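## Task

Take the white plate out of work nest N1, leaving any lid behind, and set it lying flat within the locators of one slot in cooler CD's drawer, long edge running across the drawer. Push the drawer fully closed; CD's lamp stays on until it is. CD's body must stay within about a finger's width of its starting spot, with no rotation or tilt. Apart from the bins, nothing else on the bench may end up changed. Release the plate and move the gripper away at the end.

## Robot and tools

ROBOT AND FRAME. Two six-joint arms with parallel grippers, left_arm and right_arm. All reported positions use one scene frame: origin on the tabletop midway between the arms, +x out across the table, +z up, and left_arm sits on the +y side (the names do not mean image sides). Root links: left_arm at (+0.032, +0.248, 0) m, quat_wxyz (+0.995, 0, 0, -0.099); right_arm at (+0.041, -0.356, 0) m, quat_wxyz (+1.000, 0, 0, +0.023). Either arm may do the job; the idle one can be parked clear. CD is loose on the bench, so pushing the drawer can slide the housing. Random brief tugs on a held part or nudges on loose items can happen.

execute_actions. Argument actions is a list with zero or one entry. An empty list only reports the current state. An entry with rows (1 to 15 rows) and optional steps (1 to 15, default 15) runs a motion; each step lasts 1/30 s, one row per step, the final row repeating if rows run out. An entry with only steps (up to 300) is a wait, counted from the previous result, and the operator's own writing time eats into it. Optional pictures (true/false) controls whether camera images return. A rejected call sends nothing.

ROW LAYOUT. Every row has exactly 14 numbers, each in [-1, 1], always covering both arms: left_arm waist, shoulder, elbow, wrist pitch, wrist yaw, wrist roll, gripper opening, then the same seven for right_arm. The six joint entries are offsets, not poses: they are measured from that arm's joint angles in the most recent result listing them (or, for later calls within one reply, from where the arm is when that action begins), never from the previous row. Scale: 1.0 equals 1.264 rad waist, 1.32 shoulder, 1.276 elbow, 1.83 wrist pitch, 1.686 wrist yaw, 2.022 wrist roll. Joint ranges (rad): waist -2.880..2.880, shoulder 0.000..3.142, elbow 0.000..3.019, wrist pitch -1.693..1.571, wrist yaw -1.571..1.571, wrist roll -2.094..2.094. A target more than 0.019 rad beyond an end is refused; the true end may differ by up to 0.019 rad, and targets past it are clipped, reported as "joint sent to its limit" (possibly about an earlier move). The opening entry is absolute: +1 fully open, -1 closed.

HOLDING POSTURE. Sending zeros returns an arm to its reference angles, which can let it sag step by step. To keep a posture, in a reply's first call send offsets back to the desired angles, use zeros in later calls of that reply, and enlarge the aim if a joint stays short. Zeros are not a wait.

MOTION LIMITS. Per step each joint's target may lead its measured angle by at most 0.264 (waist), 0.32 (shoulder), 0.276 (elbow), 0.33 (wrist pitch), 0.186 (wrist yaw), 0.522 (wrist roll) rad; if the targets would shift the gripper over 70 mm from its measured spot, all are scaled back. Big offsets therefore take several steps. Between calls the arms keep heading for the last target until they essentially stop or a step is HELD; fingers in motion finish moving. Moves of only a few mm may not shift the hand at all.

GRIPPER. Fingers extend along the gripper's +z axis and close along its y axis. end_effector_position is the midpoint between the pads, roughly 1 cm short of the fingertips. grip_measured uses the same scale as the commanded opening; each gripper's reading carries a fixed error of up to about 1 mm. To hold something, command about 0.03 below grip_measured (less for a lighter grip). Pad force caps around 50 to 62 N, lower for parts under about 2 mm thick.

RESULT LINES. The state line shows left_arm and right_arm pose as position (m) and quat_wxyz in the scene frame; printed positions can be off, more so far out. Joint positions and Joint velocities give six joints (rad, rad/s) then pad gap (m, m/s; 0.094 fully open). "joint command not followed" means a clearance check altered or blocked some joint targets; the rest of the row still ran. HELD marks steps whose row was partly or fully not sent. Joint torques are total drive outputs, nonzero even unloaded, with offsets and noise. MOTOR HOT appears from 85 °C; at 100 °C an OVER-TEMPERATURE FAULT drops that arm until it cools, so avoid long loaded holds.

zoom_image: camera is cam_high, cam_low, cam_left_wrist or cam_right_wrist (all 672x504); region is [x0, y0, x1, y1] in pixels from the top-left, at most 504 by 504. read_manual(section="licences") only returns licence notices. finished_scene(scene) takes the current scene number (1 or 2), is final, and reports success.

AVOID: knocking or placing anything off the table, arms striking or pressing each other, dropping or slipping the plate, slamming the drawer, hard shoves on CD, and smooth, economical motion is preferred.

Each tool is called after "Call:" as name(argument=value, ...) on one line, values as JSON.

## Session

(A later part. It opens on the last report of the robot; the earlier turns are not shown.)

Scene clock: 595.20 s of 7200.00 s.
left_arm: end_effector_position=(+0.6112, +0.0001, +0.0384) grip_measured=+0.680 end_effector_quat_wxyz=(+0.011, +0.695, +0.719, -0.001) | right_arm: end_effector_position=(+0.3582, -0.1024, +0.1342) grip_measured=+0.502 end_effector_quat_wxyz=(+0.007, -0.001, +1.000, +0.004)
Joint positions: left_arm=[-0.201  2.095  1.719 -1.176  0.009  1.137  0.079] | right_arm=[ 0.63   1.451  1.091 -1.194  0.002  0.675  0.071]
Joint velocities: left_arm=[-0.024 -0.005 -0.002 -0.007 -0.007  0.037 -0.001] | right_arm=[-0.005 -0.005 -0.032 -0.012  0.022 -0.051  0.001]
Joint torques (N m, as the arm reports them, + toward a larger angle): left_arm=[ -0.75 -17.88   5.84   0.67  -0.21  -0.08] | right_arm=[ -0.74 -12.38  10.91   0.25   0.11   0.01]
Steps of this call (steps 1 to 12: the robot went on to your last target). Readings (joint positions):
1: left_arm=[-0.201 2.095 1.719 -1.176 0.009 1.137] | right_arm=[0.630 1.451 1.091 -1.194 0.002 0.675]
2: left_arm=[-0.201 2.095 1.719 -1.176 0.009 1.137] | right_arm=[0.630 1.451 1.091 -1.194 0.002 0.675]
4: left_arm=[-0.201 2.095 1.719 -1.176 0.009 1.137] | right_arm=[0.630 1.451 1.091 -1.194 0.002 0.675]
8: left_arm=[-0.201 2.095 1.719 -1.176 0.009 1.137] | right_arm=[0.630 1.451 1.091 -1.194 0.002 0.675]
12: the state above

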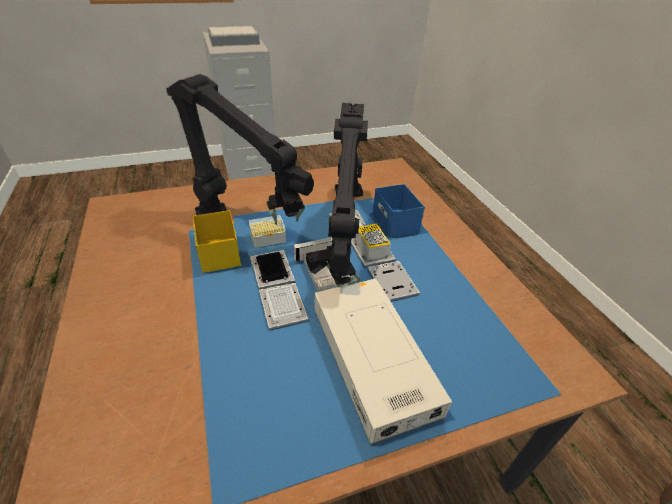

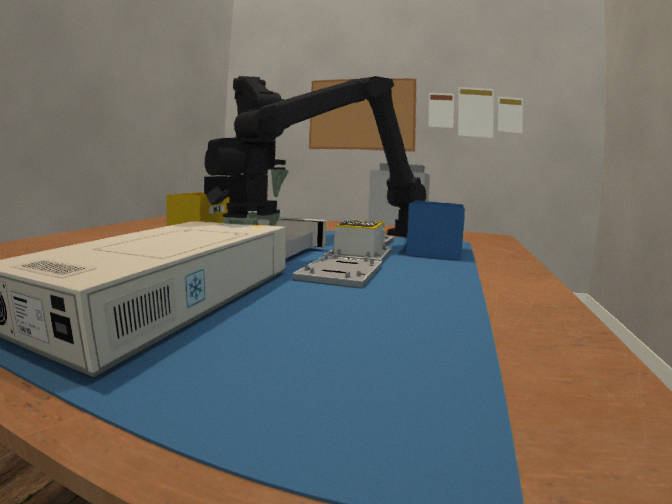

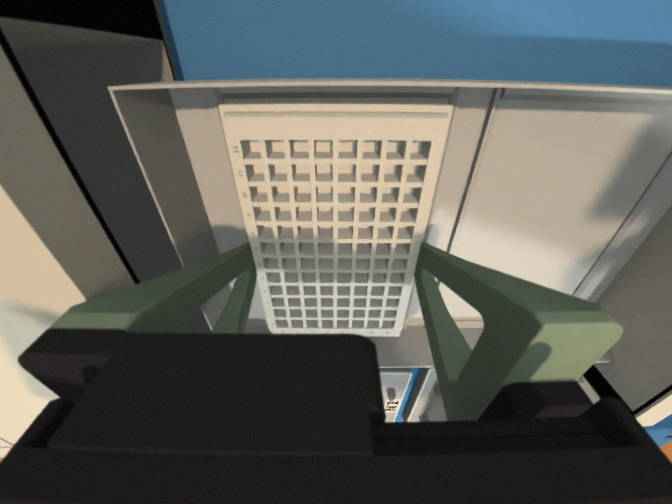

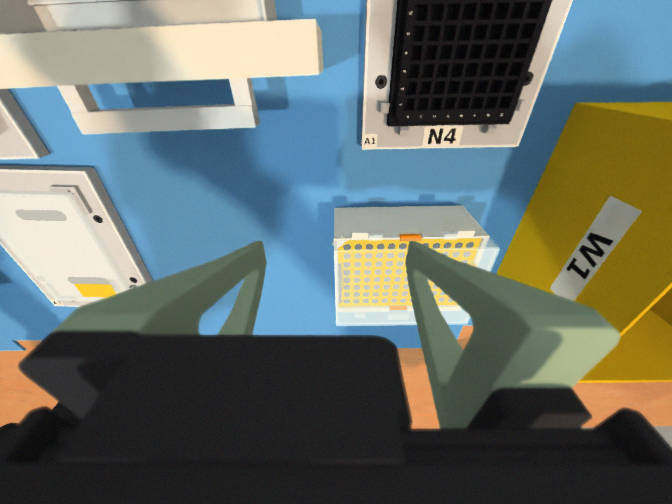

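Call:
zoom_image(camera="cam_left_wrist", region=[170, 70, 290, 160])

Call:
zoom_image(camera="cam_left_wrist", region=[390, 70, 510, 160])

Call:
zoom_image(camera="cam_low", region=[200, 180, 340, 270])

Region (170, 70, 290, 160) of cam_left_wrist's 672x504 image, scaled by 4.200, with more detail than that image has; it fills the top 378 rows of this view, and the rest is white.

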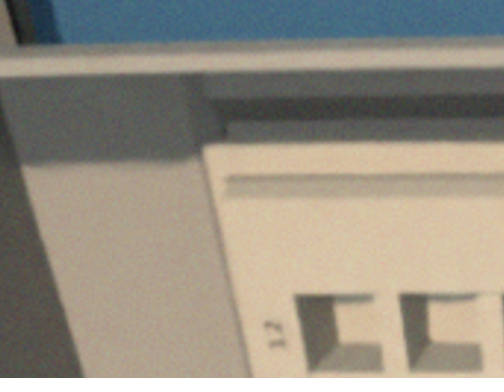

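Region (390, 70, 510, 160) of cam_left_wrist's 672x504 image, scaled by 4.200, with more detail than that image has; it fills the top 378 rows of this view, and the rest is white.

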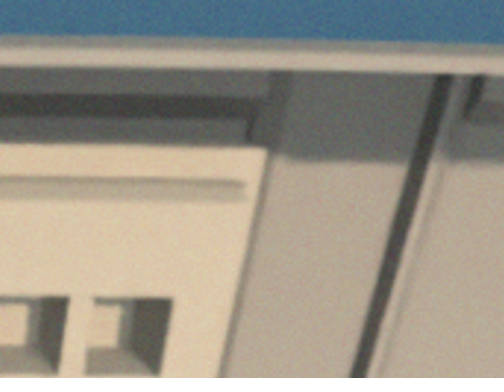

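Region (200, 180, 340, 270) of cam_low's 672x504 image, scaled by 3.600, with more detail than that image has; it fills the top 324 rows of this view, and the rest is white.

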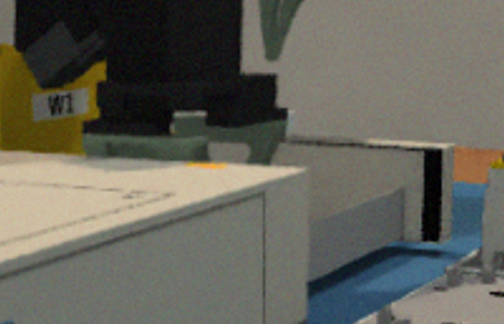

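Call:
execute_actions(actions=[{"rows": [[0,0.015,-0.008,0.004,0,0,0.66,0,0,0.01,0,0,0,0.5],[0,0.010,-0.004,0.003,0,0,0.675,0,0,0.01,0,0,0,0.5],[0,0.006,0,0.002,0,0,0.69,0,0,0.01,0,0,0,0.5],[0,0.003,0.004,0,0,0,0.705,0,0,0.01,0,0,0,0.5],[0,0,0.008,0,0,0,0.72,0,0,0.01,0,0,0,0.5],[0,0,0.01,0,0,0,0.735,0,0,0.01,0,0,0,0.5],[0,0,0.01,0,0,0,0.75,0,0,0.01,0,0,0,0.5],[0,0,0.01,0,0,0,0.765,0,0,0.01,0,0,0,0.5],[0,0,0.01,0,0,0,0.78,0,0,0.01,0,0,0,0.5],[0,0,0.01,0,0,0,0.79,0,0,0.01,0,0,0,0.5]], "steps": 15}])

Scene clock: 605.50 s of 7200.00 s.
left_arm: end_effector_position=(+0.6106, +0.0002, +0.0386) grip_measured=+0.788 end_effector_quat_wxyz=(+0.010, +0.695, +0.719, -0.001) | right_arm: end_effector_position=(+0.3582, -0.1024, +0.1342) grip_measured=+0.502 end_effector_quat_wxyz=(+0.007, -0.001, +1.000, +0.004)
Joint positions: left_arm=[-0.202  2.095  1.719 -1.178  0.009  1.136  0.084] | right_arm=[ 0.63   1.451  1.091 -1.194  0.002  0.675  0.071]
Joint velocities: left_arm=[-0.015  0.015  0.002  0.007 -0.022  0.022 -0.   ] | right_arm=[-0.005 -0.015  0.022 -0.007 -0.051 -0.007  0.   ]
Joint torques (N m, as the arm reports them, + toward a larger angle): left_arm=[ -0.7  -20.49   7.91   0.2   -0.05  -0.05] | right_arm=[ -0.8  -12.34  10.91   0.28   0.11   0.01]
Steps of this call (steps 1 to 15: the robot went on to your last target; steps 16 to 90: nothing new was sent; then 6.80 s passed at rest; steps 91 to 105: all 15 steps of this action). Readings (joint positions):
91: left_arm=[-0.201 2.095 1.719 -1.176 0.009 1.137] | right_arm=[0.630 1.451 1.091 -1.194 0.002 0.675]
92: left_arm=[-0.201 2.095 1.719 -1.176 0.009 1.137] | right_arm=[0.630 1.451 1.091 -1.194 0.002 0.675]
94: left_arm=[-0.201 2.095 1.719 -1.176 0.009 1.137] | right_arm=[0.630 1.451 1.091 -1.194 0.002 0.675]
98: left_arm=[-0.201 2.095 1.719 -1.176 0.009 1.137] | right_arm=[0.630 1.451 1.091 -1.194 0.002 0.675]
105: the state above

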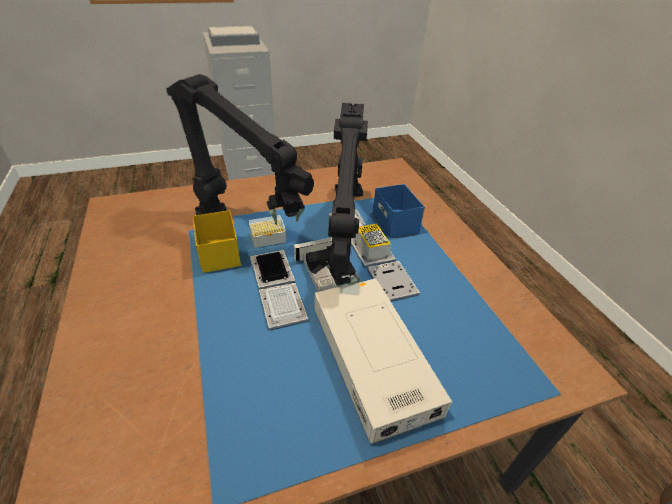

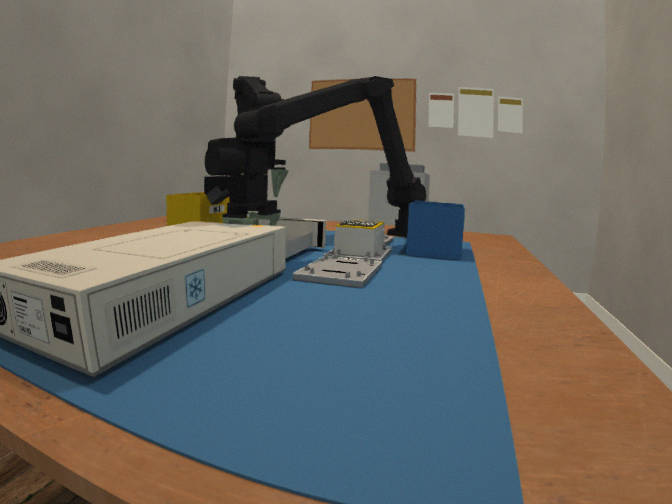

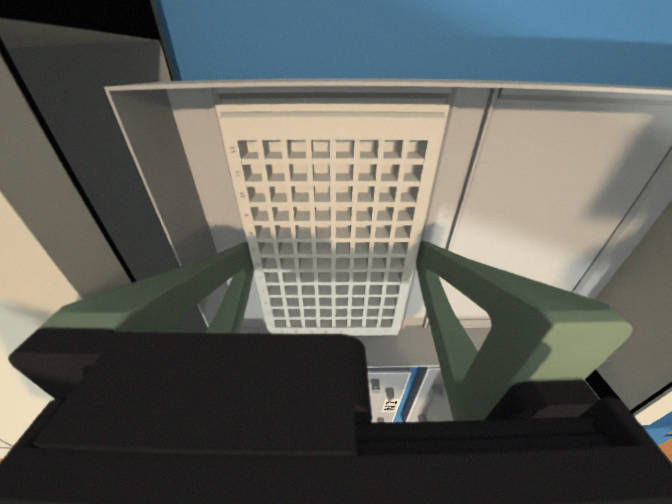

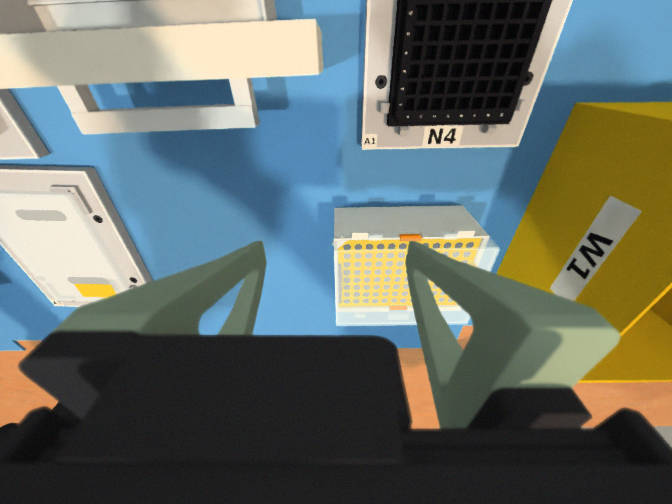

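Call:
execute_actions(actions=[{"rows": [[0,-0.003,0.015,0,0,0,0.79,0,0,0.01,0,0,0,0.5],[0,-0.006,0.015,0,0,0,0.79,0,0,0.01,0,0,0,0.5],[0,-0.008,0.015,0,0,0,0.79,0,0,0.01,0,0,0,0.5],[0,-0.010,0.015,0,0,0,0.79,0,0,0.01,0,0,0,0.5],[0,-0.012,0.015,0,0,0,0.79,0,0,0.01,0,0,0,0.5],[0,-0.014,0.015,0,0,0,0.79,0,0,0.01,0,0,0,0.5],[0,-0.016,0.015,-0.001,0,0,0.79,0,0,0.01,0,0,0,0.5],[0,-0.018,0.015,-0.002,0,0,0.79,0,0,0.01,0,0,0,0.5],[0,-0.020,0.015,-0.003,0,0,0.79,0,0,0.01,0,0,0,0.5],[0,-0.022,0.015,-0.004,0,0,0.79,0,0,0.01,0,0,0,0.5],[0,-0.024,0.015,-0.005,0,0,0.79,0,0,0.01,0,0,0,0.5],[0,-0.026,0.015,-0.006,0,0,0.79,0,0,0.01,0,0,0,0.5],[0,-0.027,0.015,-0.007,0,0,0.79,0,0,0.01,0,0,0,0.5],[0,-0.028,0.015,-0.008,0,0,0.79,0,0,0.01,0,0,0,0.5],[0,-0.028,0.015,-0.009,0,0,0.79,0,0,0.01,0,0,0,0.5]], "steps": 15}], pictures=false)

Call:
execute_actions(actions=[{"steps": 10}])

Scene clock: 617.87 s of 7200.00 s.
left_arm: end_effector_position=(+0.6120, -0.0005, +0.0511) grip_measured=+0.789 end_effector_quat_wxyz=(+0.019, +0.695, +0.719, +0.002) | right_arm: end_effector_position=(+0.3582, -0.1024, +0.1342) grip_measured=+0.502 end_effector_quat_wxyz=(+0.007, -0.001, +1.000, +0.004)
Joint positions: left_arm=[-0.202  2.074  1.719 -1.179  0.01   1.136  0.084] | right_arm=[ 0.63   1.451  1.091 -1.194  0.002  0.675  0.071]
Joint velocities: left_arm=[-0.005 -0.122  0.007 -0.046  0.022 -0.007 -0.   ] | right_arm=[-0.005 -0.015  0.007 -0.012  0.051 -0.037  0.   ]
Joint torques (N m, as the arm reports them, + toward a larger angle): left_arm=[ -0.84 -21.61   8.38  -0.39  -0.05  -0.06] | right_arm=[ -0.67 -12.43  10.88   0.26   0.11   0.01]
Steps of this call (steps 1 to 15: the robot went on to your last target; steps 16 to 90: nothing new was sent; then 8.87 s passed at rest; steps 91 to 105: all 15 steps of this action). Readings (joint positions):
91: left_arm=[-0.202 2.095 1.719 -1.178 0.009 1.136] | right_arm=[0.630 1.451 1.091 -1.194 0.002 0.675]
92: left_arm=[-0.202 2.094 1.719 -1.178 0.009 1.136] | right_arm=[0.630 1.451 1.091 -1.194 0.002 0.675]
94: left_arm=[-0.202 2.094 1.719 -1.178 0.009 1.136] | right_arm=[0.630 1.451 1.091 -1.194 0.002 0.675]
98: left_arm=[-0.202 2.093 1.719 -1.178 0.010 1.136] | right_arm=[0.630 1.451 1.091 -1.194 0.002 0.675]
105: the state above

Scene clock: 618.20 s of 7200.00 s.
left_arm: end_effector_position=(+0.6122, -0.0006, +0.0586) grip_measured=+0.789 end_effector_quat_wxyz=(+0.023, +0.695, +0.719, +0.004) | right_arm: end_effector_position=(+0.3582, -0.1024, +0.1342) grip_measured=+0.502 end_effector_quat_wxyz=(+0.007, -0.001, +1.000, +0.004)
Joint positions: left_arm=[-0.202  2.062  1.719 -1.182  0.01   1.136  0.084] | right_arm=[ 0.63   1.451  1.091 -1.194  0.002  0.675  0.071]
Joint velocities: left_arm=[-0.005 -0.005 -0.007 -0.002 -0.037 -0.11   0.002] | right_arm=[-0.005 -0.005  0.007  0.002 -0.037 -0.022 -0.   ]
Joint torques (N m, as the arm reports them, + toward a larger angle): left_arm=[ -0.87 -21.02   8.43  -0.33  -0.05  -0.07] | right_arm=[ -0.74 -12.39  10.9    0.25   0.11   0.01]
Steps of this call (steps 1 to 10: the robot went on to your last target). Readings (joint positions):
1: left_arm=[-0.202 2.071 1.719 -1.180 0.010 1.136] | right_arm=[0.630 1.451 1.091 -1.194 0.002 0.675]
2: left_arm=[-0.202 2.068 1.719 -1.181 0.010 1.136] | right_arm=[0.630 1.451 1.091 -1.194 0.002 0.675]
4: left_arm=[-0.202 2.063 1.719 -1.182 0.010 1.136] | right_arm=[0.630 1.451 1.091 -1.194 0.002 0.675]
8: left_arm=[-0.202 2.062 1.719 -1.182 0.010 1.136] | right_arm=[0.630 1.451 1.091 -1.194 0.002 0.675]
10: the state above

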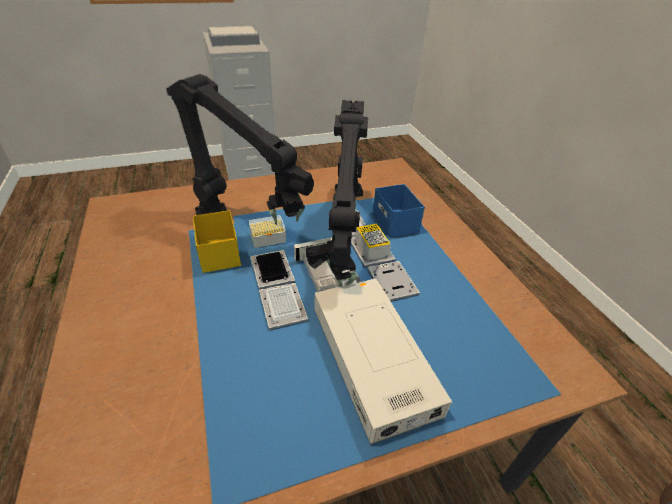

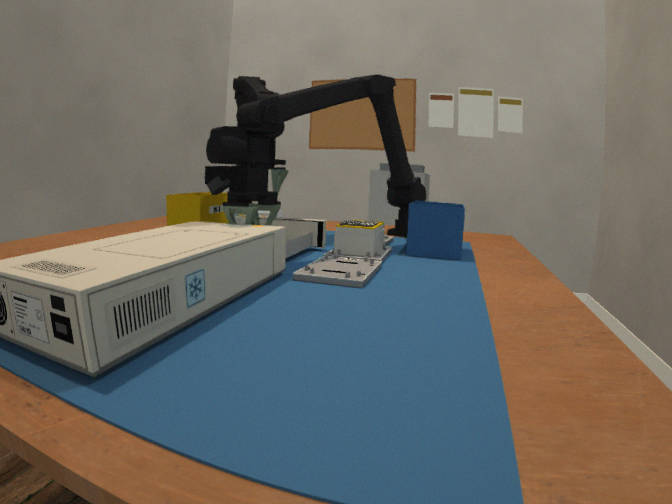

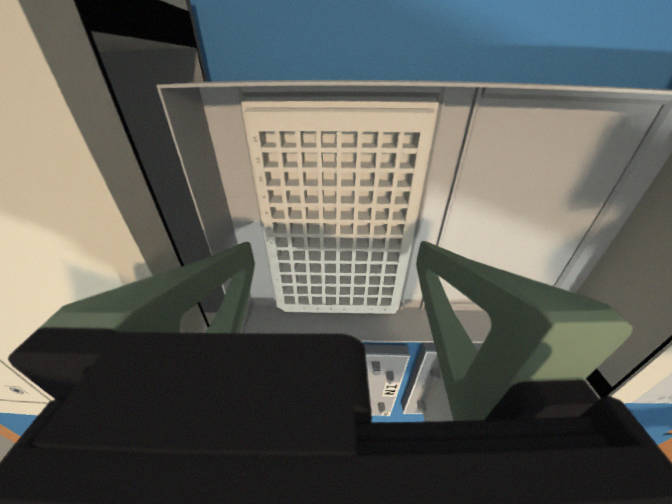

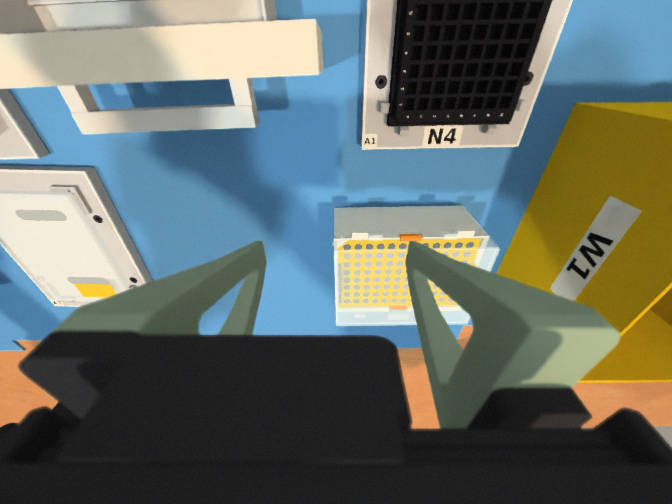

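Call:
execute_actions(actions=[{"rows": [[0,-0.005,0.015,-0.008,0,0,0.79,0,0,0.01,0,0,0,0.5],[0,-0.009,0.015,-0.012,0,0,0.79,0,0,0.01,0,0,0,0.5],[0,-0.015,0.015,-0.017,0,0,0.79,0,0,0.01,0,0,0,0.5],[0,-0.022,0.015,-0.023,0,0,0.79,0,0,0.01,0,0,0,0.5],[0,-0.030,0.015,-0.030,0,0,0.79,0,0,0.01,0,0,0,0.5],[0,-0.039,0.015,-0.037,0,0,0.79,0,0,0.01,0,0,0,0.5],[0,-0.048,0.015,-0.045,0,0,0.79,0,0,0.01,0,0,0,0.5],[0,-0.058,0.015,-0.053,0,0,0.79,0,0,0.01,0,0,0,0.5],[0,-0.067,0.015,-0.061,0,0,0.79,0,0,0.01,0,0,0,0.5],[0,-0.076,0.015,-0.068,0,0,0.79,0,0,0.01,0,0,0,0.5],[0,-0.083,0.015,-0.075,0,0,0.79,0,0,0.01,0,0,0,0.5],[0,-0.089,0.015,-0.080,0,0,0.79,0,0,0.01,0,0,0,0.5],[0,-0.094,0.015,-0.084,0,0,0.79,0,0,0.01,0,0,0,0.5],[0,-0.097,0.015,-0.087,0,0,0.79,0,0,0.01,0,0,0,0.5],[0,-0.098,0.015,-0.088,0,0,0.79,0,0,0.01,0,0,0,0.5]], "steps": 15}], pictures=false)

Call:
execute_actions(actions=[{"rows": [[0.002,-0.01,0.015,-0.008,0,0,0.79,0,0,0.01,0,0,0,0.5],[0.006,-0.012,0.015,-0.008,0,0.004,0.79,0,0,0.01,0,0,0,0.5],[0.013,-0.013,0.015,-0.008,0,0.008,0.79,0,0,0.01,0,0,0,0.5],[0.022,-0.013,0.015,-0.008,0,0.014,0.79,0,0,0.01,0,0,0,0.5],[0.033,-0.013,0.015,-0.008,0,0.021,0.79,0,0,0.01,0,0,0,0.5],[0.046,-0.013,0.015,-0.008,0,0.029,0.79,0,0,0.01,0,0,0,0.5],[0.059,-0.013,0.015,-0.008,0,0.037,0.79,0,0,0.01,0,0,0,0.5],[0.073,-0.013,0.015,-0.008,0,0.046,0.79,0,0,0.01,0,0,0,0.5],[0.087,-0.013,0.015,-0.008,0,0.054,0.79,0,0,0.01,0,0,0,0.5],[0.099,-0.013,0.015,-0.008,0,0.062,0.79,0,0,0.01,0,0,0,0.5],[0.110,-0.013,0.015,-0.008,0,0.069,0.79,0,0,0.01,0,0,0,0.5],[0.119,-0.013,0.015,-0.008,0,0.075,0.79,0,0,0.01,0,0,0,0.5],[0.126,-0.013,0.015,-0.008,0,0.080,0.79,0,0,0.01,0,0,0,0.5],[0.130,-0.013,0.015,-0.008,0,0.084,0.79,0,0,0.01,0,0,0,0.5],[0.132,-0.013,0.015,-0.008,0,0.088,0.79,0,0,0.01,0,0,0,0.5]], "steps": 15}], pictures=false)

Call:
execute_actions(actions=[{"steps": 14}])

Scene clock: 658.00 s of 7200.00 s.
left_arm: end_effector_position=(+0.5850, +0.0109, +0.1264) grip_measured=+0.789 end_effector_quat_wxyz=(+0.013, +0.695, +0.719, -0.000) | right_arm: end_effector_position=(+0.3582, -0.1024, +0.1342) grip_measured=+0.502 end_effector_quat_wxyz=(+0.007, -0.001, +1.000, +0.004)
Joint positions: left_arm=[-0.202  1.946  1.719 -1.32   0.01   1.136  0.084] | right_arm=[ 0.63   1.451  1.091 -1.194  0.002  0.675  0.071]
Joint velocities: left_arm=[-0.015 -0.405 -0.007 -0.159  0.037 -0.037  0.001] | right_arm=[-0.005 -0.015 -0.007  0.012 -0.051 -0.022 -0.001]
Joint torques (N m, as the arm reports them, + toward a larger angle): left_arm=[ -0.7  -18.16   8.62  -0.3   -0.05  -0.07] | right_arm=[ -0.72 -12.42  10.91   0.27   0.11   0.01]
Steps of this call (steps 1 to 30: the robot went on to your last target; steps 31 to 90: nothing new was sent; then 36.30 s passed at rest; steps 91 to 105: all 15 steps of this action). Readings (joint positions):
91: left_arm=[-0.202 2.062 1.719 -1.182 0.010 1.136] | right_arm=[0.630 1.451 1.091 -1.194 0.002 0.675]
92: left_arm=[-0.202 2.062 1.719 -1.184 0.010 1.136] | right_arm=[0.630 1.451 1.091 -1.194 0.002 0.675]
94: left_arm=[-0.202 2.060 1.719 -1.195 0.010 1.136] | right_arm=[0.630 1.451 1.091 -1.194 0.002 0.675]
98: left_arm=[-0.202 2.041 1.719 -1.240 0.010 1.136] | right_arm=[0.630 1.451 1.091 -1.194 0.002 0.675]
105: the state above

Scene clock: 658.50 s of 7200.00 s.
left_arm: end_effector_position=(+0.6134, +0.0983, +0.1465) grip_measured=+0.789 end_effector_quat_wxyz=(+0.026, +0.682, +0.731, +0.009) | right_arm: end_effector_position=(+0.3582, -0.1024, +0.1342) grip_measured=+0.502 end_effector_quat_wxyz=(+0.007, -0.001, +1.000, +0.004)
Joint positions: left_arm=[-0.049  1.911  1.719 -1.324  0.01   1.253  0.084] | right_arm=[ 0.63   1.451  1.091 -1.194  0.002  0.675  0.071]
Joint velocities: left_arm=[ 0.552 -0.015  0.007  0.017 -0.051  0.271 -0.001] | right_arm=[-0.005 -0.005 -0.012 -0.002  0.037 -0.022  0.   ]
Joint torques (N m, as the arm reports them, + toward a larger angle): left_arm=[ -2.48 -17.6    8.75  -0.36  -0.03   0.13] | right_arm=[ -0.86 -12.38  10.89   0.25   0.11   0.01]
Steps of this call (steps 1 to 15: all 15 steps of this action). Readings (joint positions):
1: left_arm=[-0.202 1.934 1.719 -1.324 0.010 1.136] | right_arm=[0.630 1.451 1.091 -1.194 0.002 0.675]
2: left_arm=[-0.202 1.924 1.719 -1.324 0.010 1.136] | right_arm=[0.630 1.451 1.091 -1.194 0.002 0.675]
4: left_arm=[-0.201 1.912 1.719 -1.324 0.010 1.138] | right_arm=[0.630 1.451 1.091 -1.194 0.002 0.675]
8: left_arm=[-0.177 1.911 1.719 -1.324 0.010 1.169] | right_arm=[0.630 1.451 1.091 -1.194 0.002 0.675]
15: the state above

Scene clock: 658.97 s of 7200.00 s.
left_arm: end_effector_position=(+0.6157, +0.1076, +0.1465) grip_measured=+0.789 end_effector_quat_wxyz=(+0.026, +0.692, +0.722, +0.010) | right_arm: end_effector_position=(+0.3582, -0.1024, +0.1342) grip_measured=+0.502 end_effector_quat_wxyz=(+0.007, -0.001, +1.000, +0.004)
Joint positions: left_arm=[-0.033  1.911  1.719 -1.324  0.01   1.297  0.084] | right_arm=[ 0.63   1.451  1.091 -1.194  0.002  0.675  0.071]
Joint velocities: left_arm=[-0.054  0.005 -0.012 -0.002 -0.022  0.095 -0.   ] | right_arm=[-0.005  0.005  0.007  0.002  0.066 -0.037  0.   ]
Joint torques (N m, as the arm reports them, + toward a larger angle): left_arm=[ -0.89 -17.56   8.75  -0.28  -0.04   0.11] | right_arm=[ -0.81 -12.39  10.89   0.25   0.11   0.01]
Steps of this call (steps 1 to 14: the robot went on to your last target). Readings (joint positions):
1: left_arm=[-0.032 1.911 1.719 -1.324 0.010 1.262] | right_arm=[0.630 1.451 1.091 -1.194 0.002 0.675]
2: left_arm=[-0.019 1.911 1.719 -1.324 0.010 1.270] | right_arm=[0.630 1.451 1.091 -1.194 0.002 0.675]
4: left_arm=[-0.004 1.911 1.719 -1.324 0.010 1.280] | right_arm=[0.630 1.451 1.091 -1.194 0.002 0.675]
8: left_arm=[-0.010 1.911 1.719 -1.324 0.010 1.291] | right_arm=[0.630 1.451 1.091 -1.194 0.002 0.675]
14: the state above

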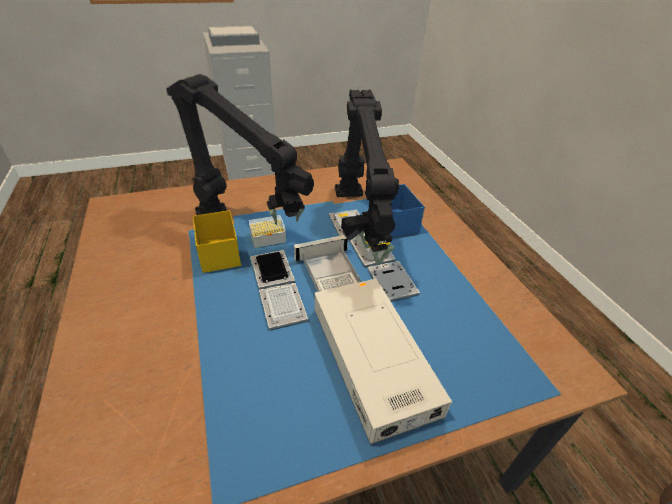

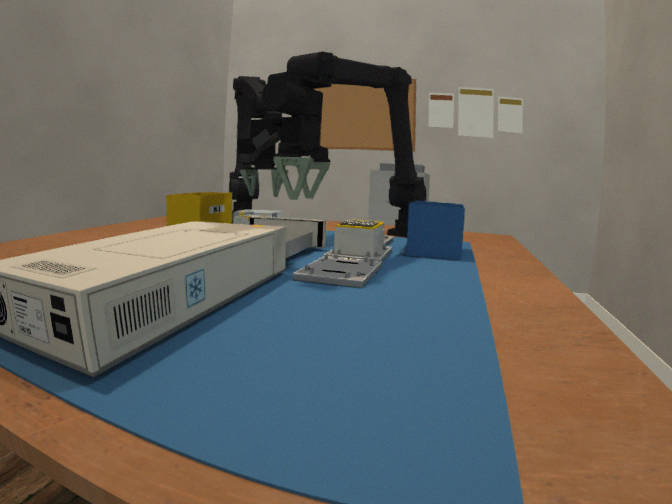

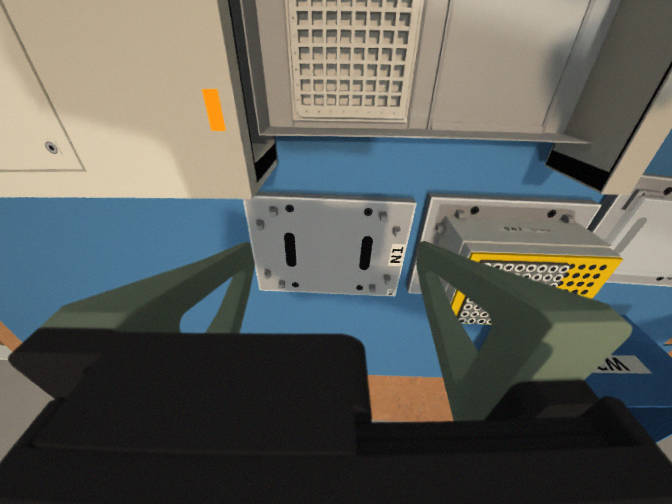

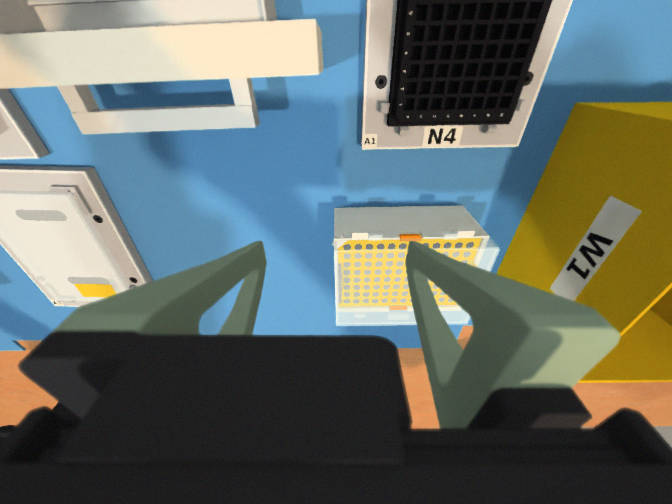

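Call:
zoom_image(camera="cam_left_wrist", region=[250, 40, 470, 150])

Call:
zoom_image(camera="cam_high", region=[285, 230, 385, 305])

Region (250, 40, 470, 150) of cam_left_wrist's 672x504 image, scaled by 2.291, with more detail than that image has.

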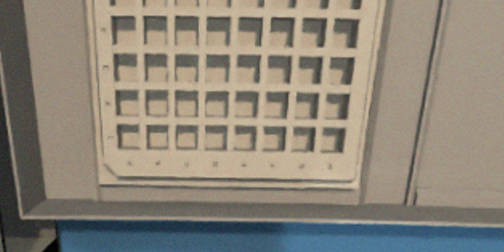

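Region (285, 230, 385, 305) of cam_high's 672x504 image, scaled by 5.040, with more detail than that image has; it fills the top 378 rows of this view, and the rest is white.

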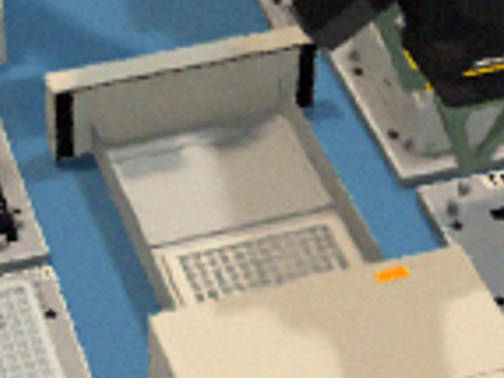

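Call:
execute_actions(actions=[{"rows": [[0.002,0,0.015,0,0,0.001,0.79,0.001,0.002,0.012,0.000,0,0.001,0.5],[0.007,0,0.015,0,0,0.005,0.79,0.005,0.008,0.018,0.001,0,0.003,0.5],[0.015,0,0.015,0,0,0.010,0.79,0.011,0.017,0.028,0.002,0,0.006,0.5],[0.026,0,0.015,0,0,0.018,0.79,0.020,0.029,0.041,0.003,0,0.011,0.5],[0.040,0,0.015,0,0,0.027,0.79,0.030,0.045,0.057,0.005,0,0.017,0.5],[0.055,0,0.015,0,0,0.037,0.79,0.041,0.061,0.075,0.007,0,0.023,0.5],[0.071,0,0.015,0,0,0.048,0.79,0.054,0.080,0.094,0.009,0,0.030,0.5],[0.087,0,0.015,0,0,0.059,0.79,0.066,0.098,0.113,0.011,0,0.037,0.5],[0.103,0,0.015,0,0,0.070,0.79,0.078,0.117,0.132,0.013,0,0.044,0.5],[0.118,0,0.015,0,0,0.080,0.79,0.090,0.134,0.150,0.015,0,0.050,0.5],[0.132,0,0.015,0,0,0.089,0.79,0.100,0.149,0.166,0.016,0,0.056,0.5],[0.143,0,0.015,0,0,0.097,0.79,0.108,0.161,0.179,0.018,0,0.061,0.5],[0.151,0,0.015,0,0,0.102,0.79,0.114,0.170,0.189,0.019,0,0.064,0.5],[0.156,0,0.015,0,0,0.106,0.79,0.118,0.176,0.195,0.020,0,0.066,0.5],[0.158,0,0.015,0,0,0.107,0.79,0.119,0.178,0.197,0.020,0,0.067,0.5]], "steps": 15}], pictures=false)

Call:
execute_actions(actions=[{"steps": 16}])

Scene clock: 675.80 s of 7200.00 s.
left_arm: end_effector_position=(+0.6316, +0.2186, +0.1465) grip_measured=+0.789 end_effector_quat_wxyz=(+0.024, +0.679, +0.733, +0.014) | right_arm: end_effector_position=(+0.3781, +0.0044, +0.1222) grip_measured=+0.502 end_effector_quat_wxyz=(+0.017, -0.025, +0.999, +0.016)
Joint positions: left_arm=[ 0.154  1.911  1.719 -1.324  0.01   1.449  0.084] | right_arm=[ 0.774  1.661  1.303 -1.165  0.002  0.771  0.071]
Joint velocities: left_arm=[ 0.659 -0.005 -0.002 -0.002  0.007  0.286  0.001] | right_arm=[0.327 0.366 0.222 0.081 0.022 0.198 0.001]
Joint torques (N m, as the arm reports them, + toward a larger angle): left_arm=[ -2.71 -18.93   8.75   0.13  -0.03   0.11] | right_arm=[ -2.17 -15.82  12.12   0.39   0.11   0.11]
Steps of this call (steps 1 to 30: the robot went on to your last target; steps 31 to 90: nothing new was sent; then 13.33 s passed at rest; steps 91 to 105: all 15 steps of this action). Readings (joint positions):
91: left_arm=[-0.035 1.911 1.719 -1.324 0.010 1.299] | right_arm=[0.630 1.451 1.091 -1.194 0.002 0.675]
92: left_arm=[-0.035 1.911 1.719 -1.324 0.010 1.299] | right_arm=[0.630 1.451 1.091 -1.194 0.002 0.675]
94: left_arm=[-0.032 1.911 1.719 -1.324 0.010 1.302] | right_arm=[0.632 1.453 1.092 -1.194 0.002 0.678]
98: left_arm=[-0.001 1.911 1.719 -1.324 0.010 1.342] | right_arm=[0.664 1.502 1.148 -1.194 0.002 0.705]
105: the state above

Scene clock: 676.33 s of 7200.00 s.
left_arm: end_effector_position=(+0.6318, +0.2244, +0.1465) grip_measured=+0.789 end_effector_quat_wxyz=(+0.024, +0.693, +0.720, +0.015) | right_arm: end_effector_position=(+0.3749, +0.0106, +0.1157) grip_measured=+0.502 end_effector_quat_wxyz=(+0.013, -0.016, +1.000, +0.013)
Joint positions: left_arm=[ 0.164  1.911  1.719 -1.324  0.009  1.497  0.084] | right_arm=[ 0.787  1.679  1.308 -1.163  0.002  0.801  0.071]
Joint velocities: left_arm=[-0.005 -0.015  0.002  0.007 -0.022 -0.051 -0.001] | right_arm=[-0.005 -0.015 -0.012 -0.002 -0.037 -0.007  0.   ]
Joint torques (N m, as the arm reports them, + toward a larger angle): left_arm=[ -0.56 -19.11   8.71   0.14  -0.03   0.1 ] | right_arm=[ -1.58 -16.08  12.92   0.47   0.12   0.06]
Steps of this call (steps 1 to 16: the robot went on to your last target). Readings (joint positions):
1: left_arm=[0.174 1.911 1.719 -1.324 0.010 1.459] | right_arm=[0.783 1.671 1.307 -1.163 0.002 0.777]
2: left_arm=[0.190 1.911 1.719 -1.324 0.010 1.467] | right_arm=[0.789 1.676 1.308 -1.163 0.002 0.782]
4: left_arm=[0.207 1.911 1.719 -1.324 0.009 1.478] | right_arm=[0.791 1.679 1.308 -1.163 0.002 0.789]
8: left_arm=[0.198 1.911 1.719 -1.324 0.009 1.489] | right_arm=[0.788 1.679 1.308 -1.163 0.002 0.797]
16: the state above

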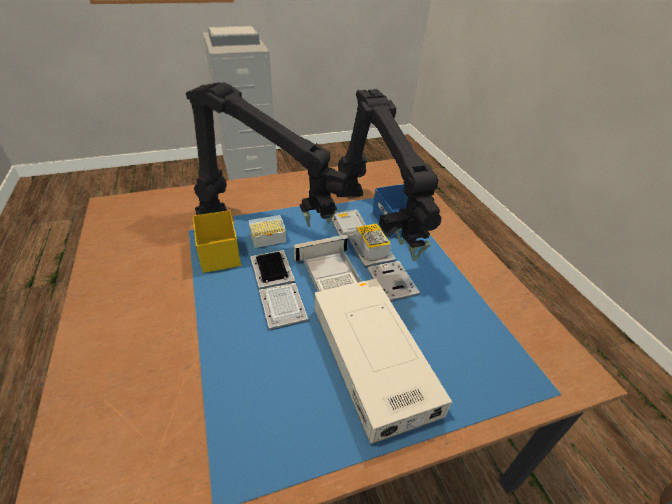

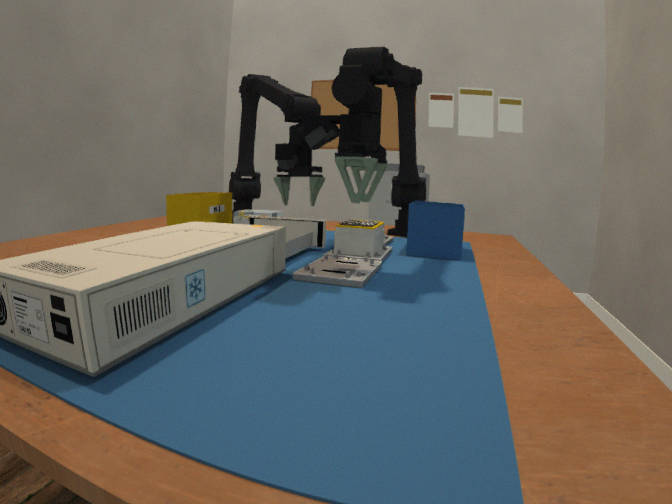

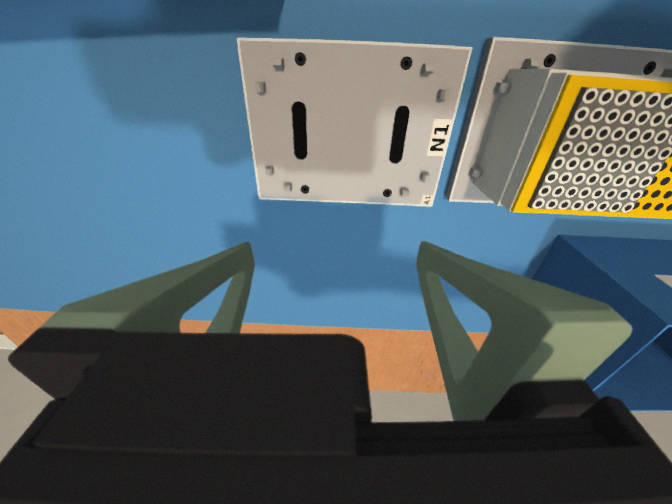

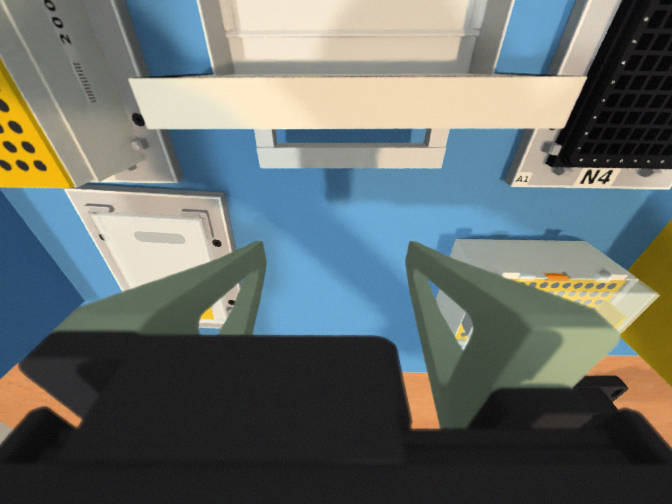

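Call:
execute_actions(actions=[{"rows": [[0,0,0.015,0,0,0,0.79,0,0.001,-0.001,0.001,0,0,0.5],[0,0,0.015,0,0,0,0.79,-0.001,0.002,-0.004,0.004,0,0,0.5],[0,0,0.015,0,0,0,0.79,-0.001,0.005,-0.008,0.008,0,0,0.5],[0,0,0.015,0,0,0,0.79,-0.002,0.009,-0.014,0.014,0,0,0.5],[0,0,0.015,0,0,0,0.79,-0.002,0.014,-0.021,0.021,0,0,0.5],[0,0,0.015,0,0,0,0.79,-0.003,0.019,-0.029,0.030,0,0,0.5],[0,0,0.015,0,0,0,0.79,-0.003,0.025,-0.037,0.038,0,0,0.5],[0,0,0.015,0,0,0,0.79,-0.004,0.030,-0.046,0.047,0,0,0.5],[0,0,0.015,0,0,0,0.79,-0.005,0.036,-0.054,0.056,0,0,0.5],[0,0,0.015,0,0,0,0.79,-0.005,0.041,-0.062,0.064,0,0,0.5],[0,0,0.015,0,0,0,0.79,-0.006,0.046,-0.069,0.071,0,0,0.5],[0,0,0.015,0,0,0,0.79,-0.006,0.050,-0.075,0.077,0,0,0.5],[0,0,0.015,0,0,0,0.79,-0.007,0.053,-0.079,0.082,0,0,0.5],[0,0,0.015,0,0,0,0.79,-0.007,0.054,-0.082,0.085,0,0,0.5],[0,0,0.015,0,0,0,0.79,-0.007,0.055,-0.083,0.086,0,0,0.5]], "steps": 15}], pictures=false)

Call:
execute_actions(actions=[{"steps": 14}])

Scene clock: 689.10 s of 7200.00 s.
left_arm: end_effector_position=(+0.6318, +0.2247, +0.1465) grip_measured=+0.789 end_effector_quat_wxyz=(+0.024, +0.693, +0.720, +0.015) | right_arm: end_effector_position=(+0.3686, +0.0037, +0.0619) grip_measured=+0.502 end_effector_quat_wxyz=(+0.010, -0.016, +1.000, +0.010)
Joint positions: left_arm=[ 0.164  1.911  1.719 -1.324  0.009  1.498  0.084] | right_arm=[ 0.787  1.722  1.21  -1.031  0.002  0.802  0.071]
Joint velocities: left_arm=[-0.005  0.005 -0.002 -0.022 -0.037  0.007 -0.002] | right_arm=[-0.015  0.23  -0.178  0.168  0.007  0.007 -0.001]
Joint torques (N m, as the arm reports them, + toward a larger angle): left_arm=[ -0.8  -18.91   8.73   0.07  -0.05  -0.08] | right_arm=[ -1.4  -14.83   9.3    0.85   0.11   0.  ]
Steps of this call (steps 1 to 15: the robot went on to your last target; steps 16 to 90: nothing new was sent; then 9.27 s passed at rest; steps 91 to 105: all 15 steps of this action). Readings (joint positions):
91: left_arm=[0.164 1.911 1.719 -1.324 0.009 1.498] | right_arm=[0.787 1.679 1.308 -1.163 0.002 0.802]
92: left_arm=[0.164 1.911 1.719 -1.324 0.009 1.498] | right_arm=[0.787 1.679 1.308 -1.163 0.002 0.802]
94: left_arm=[0.164 1.911 1.719 -1.324 0.009 1.498] | right_arm=[0.787 1.679 1.305 -1.160 0.002 0.802]
98: left_arm=[0.164 1.911 1.719 -1.324 0.009 1.498] | right_arm=[0.787 1.679 1.275 -1.117 0.002 0.802]
105: the state above

Scene clock: 689.57 s of 7200.00 s.
left_arm: end_effector_position=(+0.6318, +0.2247, +0.1465) grip_measured=+0.789 end_effector_quat_wxyz=(+0.024, +0.693, +0.720, +0.015) | right_arm: end_effector_position=(+0.3663, +0.0009, +0.0493) grip_measured=+0.502 end_effector_quat_wxyz=(+0.004, -0.015, +1.000, +0.003)
Joint positions: left_arm=[ 0.164  1.911  1.719 -1.324  0.009  1.498  0.084] | right_arm=[ 0.787  1.74   1.198 -1.018  0.002  0.802  0.071]
Joint velocities: left_arm=[ 0.015 -0.005 -0.002  0.012 -0.007 -0.066 -0.   ] | right_arm=[-0.015 -0.005 -0.022  0.007  0.022  0.051  0.001]
Joint torques (N m, as the arm reports them, + toward a larger angle): left_arm=[ -0.65 -19.1    8.7    0.08  -0.05  -0.09] | right_arm=[ -1.47 -15.66   9.21   0.78   0.12   0.01]
Steps of this call (steps 1 to 14: the robot went on to your last target). Readings (joint positions):
1: left_arm=[0.164 1.911 1.719 -1.324 0.009 1.498] | right_arm=[0.787 1.729 1.205 -1.026 0.002 0.802]
2: left_arm=[0.164 1.911 1.719 -1.324 0.009 1.498] | right_arm=[0.787 1.735 1.201 -1.024 0.002 0.802]
4: left_arm=[0.164 1.911 1.719 -1.324 0.009 1.498] | right_arm=[0.787 1.740 1.198 -1.022 0.002 0.802]
8: left_arm=[0.164 1.911 1.719 -1.324 0.009 1.498] | right_arm=[0.787 1.740 1.198 -1.018 0.002 0.802]
14: the state above

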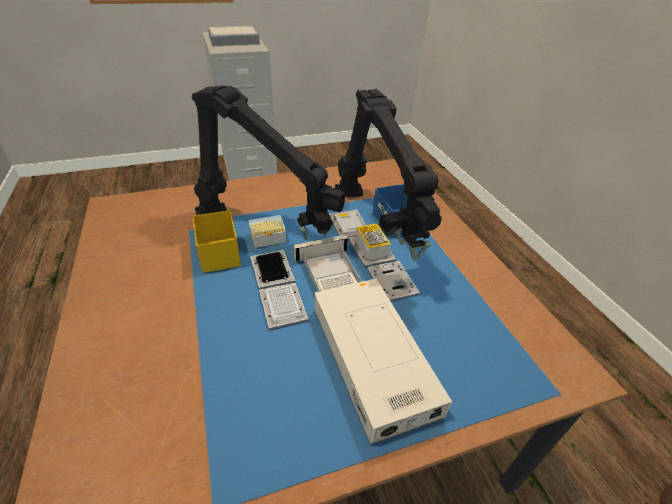

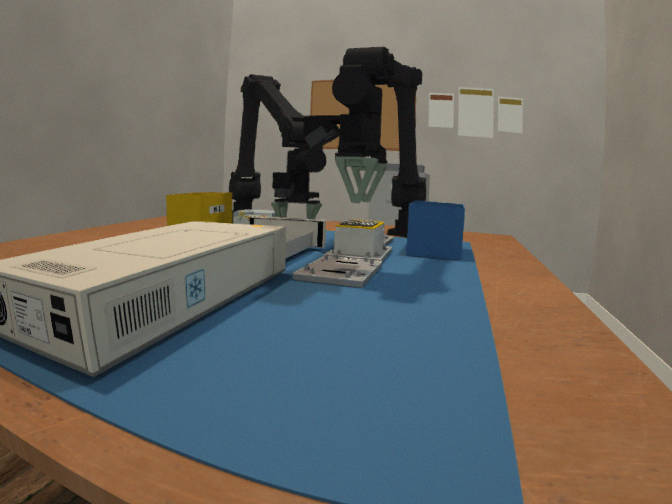

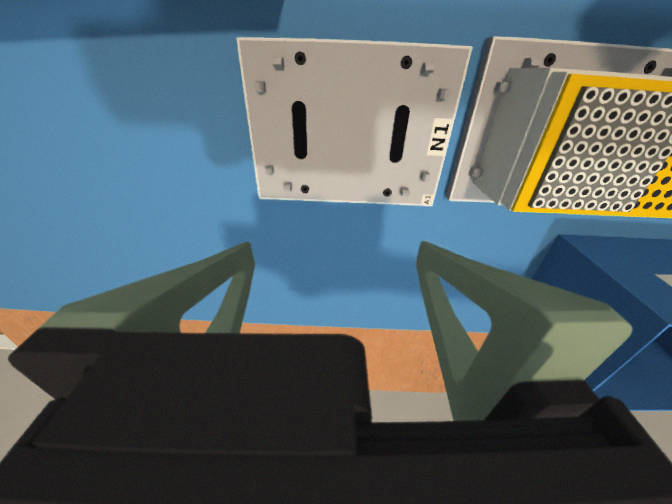

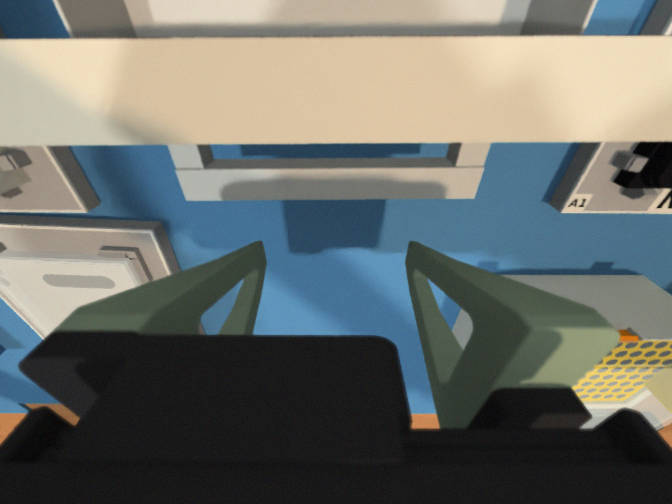

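Call:
execute_actions(actions=[{"rows": [[0,0,0.015,0,0,0,0.79,-0.004,0.008,0.020,-0.004,0,-0.004,0.5],[0,0,0.015,0,0,0,0.79,-0.006,0.011,0.030,-0.006,0,-0.006,0.5],[0,0,0.015,0,0,0,0.79,-0.009,0.014,0.035,-0.007,0,-0.008,0.5],[0,0,0.015,0,0,0,0.79,-0.012,0.018,0.040,-0.008,0,-0.010,0.5],[0,0,0.015,0,0,0,0.79,-0.015,0.022,0.045,-0.008,0,-0.012,0.5],[0,0,0.015,0,0,0,0.79,-0.018,0.025,0.050,-0.009,0,-0.014,0.5],[0,0,0.015,0,0,0,0.79,-0.021,0.029,0.055,-0.010,0,-0.016,0.5],[0,0,0.015,0,0,0,0.79,-0.025,0.033,0.061,-0.010,0,-0.018,0.5],[0,0,0.015,0,0,0,0.79,-0.029,0.037,0.067,-0.011,0,-0.021,0.5],[0,0,0.015,0,0,0,0.79,-0.033,0.042,0.073,-0.012,0,-0.023,0.5],[0,0,0.015,0,0,0,0.79,-0.037,0.047,0.080,-0.013,0,-0.026,0.5],[0,0,0.015,0,0,0,0.79,-0.041,0.052,0.087,-0.014,0,-0.029,0.5],[0,0,0.015,0,0,0,0.79,-0.045,0.057,0.094,-0.015,0,-0.032,0.5],[0,0,0.015,0,0,0,0.79,-0.049,0.062,0.100,-0.016,0,-0.034,0.5],[0,0,0.015,0,0,0,0.79,-0.052,0.065,0.105,-0.016,0,-0.036,0.5]], "steps": 15}], pictures=false)

Call:
execute_actions(actions=[{"steps": 14}])

Scene clock: 715.87 s of 7200.00 s.
left_arm: end_effector_position=(+0.6318, +0.2247, +0.1465) grip_measured=+0.789 end_effector_quat_wxyz=(+0.024, +0.693, +0.720, +0.015) | right_arm: end_effector_position=(+0.4015, +0.0063, +0.0570) grip_measured=+0.502 end_effector_quat_wxyz=(+0.011, -0.016, +1.000, +0.011)
Joint positions: left_arm=[ 0.164  1.911  1.719 -1.324  0.009  1.498  0.084] | right_arm=[ 0.742  1.783  1.281 -1.038 -0.002  0.756  0.071]
Joint velocities: left_arm=[ 0.005 -0.015 -0.007  0.002  0.051 -0.066 -0.001] | right_arm=[-0.151  0.181  0.217 -0.037  0.051 -0.154  0.001]
Joint torques (N m, as the arm reports them, + toward a larger angle): left_arm=[ -0.8  -18.96   8.71   0.14  -0.04  -0.07] | right_arm=[ -1.71 -14.61  12.64   0.     0.26  -0.07]
Steps of this call (steps 1 to 30: the robot went on to your last target; steps 31 to 90: nothing new was sent; then 22.80 s passed at rest; steps 91 to 105: all 15 steps of this action). Readings (joint positions):
91: left_arm=[0.164 1.911 1.719 -1.324 0.009 1.498] | right_arm=[0.787 1.740 1.198 -1.018 0.002 0.802]
92: left_arm=[0.164 1.911 1.719 -1.324 0.009 1.498] | right_arm=[0.787 1.740 1.198 -1.018 0.002 0.802]
94: left_arm=[0.164 1.911 1.719 -1.324 0.009 1.498] | right_arm=[0.786 1.740 1.200 -1.020 0.002 0.799]
98: left_arm=[0.164 1.911 1.719 -1.324 0.009 1.498] | right_arm=[0.776 1.747 1.223 -1.024 0.002 0.788]
105: the state above

Scene clock: 716.33 s of 7200.00 s.
left_arm: end_effector_position=(+0.6318, +0.2247, +0.1465) grip_measured=+0.789 end_effector_quat_wxyz=(+0.024, +0.693, +0.720, +0.015) | right_arm: end_effector_position=(+0.4113, +0.0039, +0.0541) grip_measured=+0.502 end_effector_quat_wxyz=(+0.010, -0.017, +1.000, +0.011)
Joint positions: left_arm=[ 0.164  1.911  1.719 -1.324  0.009  1.498  0.084] | right_arm=[ 0.725  1.8    1.297 -1.039 -0.002  0.738  0.071]
Joint velocities: left_arm=[ 0.005 -0.005  0.002  0.002 -0.066 -0.051 -0.001] | right_arm=[-0.005  0.015 -0.007  0.007 -0.022 -0.022  0.001]
Joint torques (N m, as the arm reports them, + toward a larger angle): left_arm=[ -0.87 -18.98   8.78   0.16  -0.04  -0.07] | right_arm=[ -1.17 -15.47  12.35  -0.06   0.25  -0.08]
Steps of this call (steps 1 to 14: the robot went on to your last target). Readings (joint positions):
1: left_arm=[0.164 1.911 1.719 -1.324 0.009 1.498] | right_arm=[0.738 1.788 1.288 -1.039 -0.002 0.752]
2: left_arm=[0.164 1.911 1.719 -1.324 0.009 1.498] | right_arm=[0.734 1.793 1.293 -1.039 -0.002 0.748]
4: left_arm=[0.164 1.911 1.719 -1.324 0.009 1.498] | right_arm=[0.728 1.798 1.297 -1.039 -0.002 0.744]
8: left_arm=[0.164 1.911 1.719 -1.324 0.009 1.498] | right_arm=[0.725 1.800 1.297 -1.039 -0.002 0.740]
14: the state above

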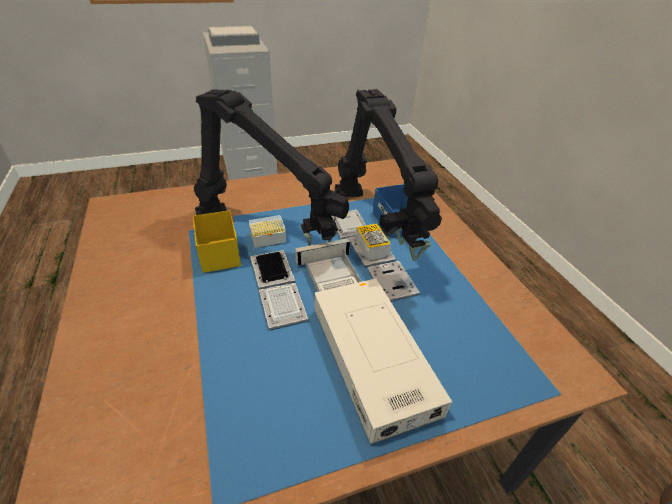

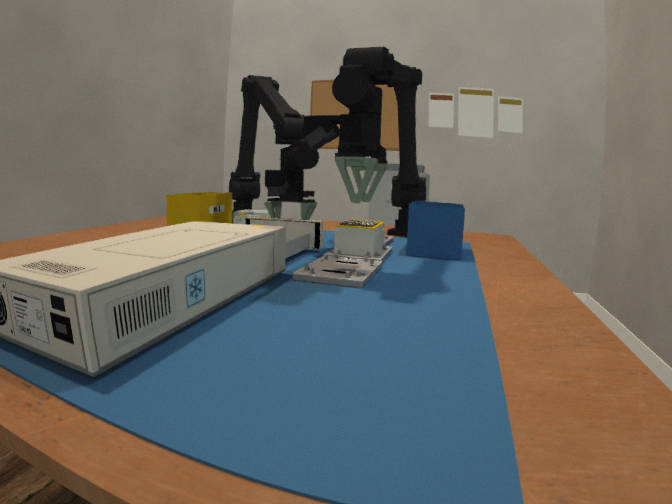

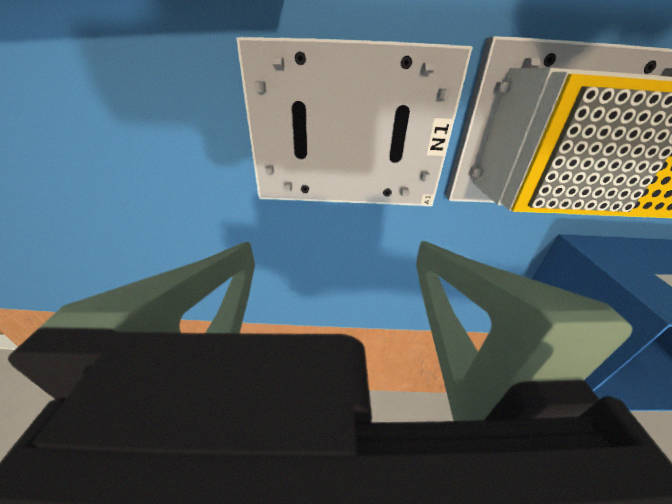

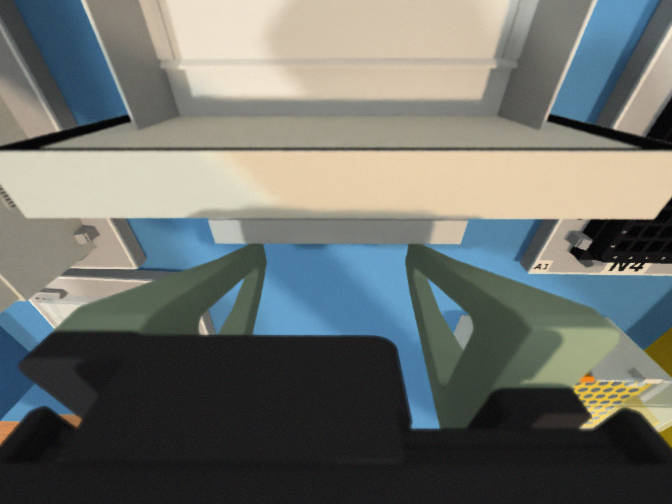

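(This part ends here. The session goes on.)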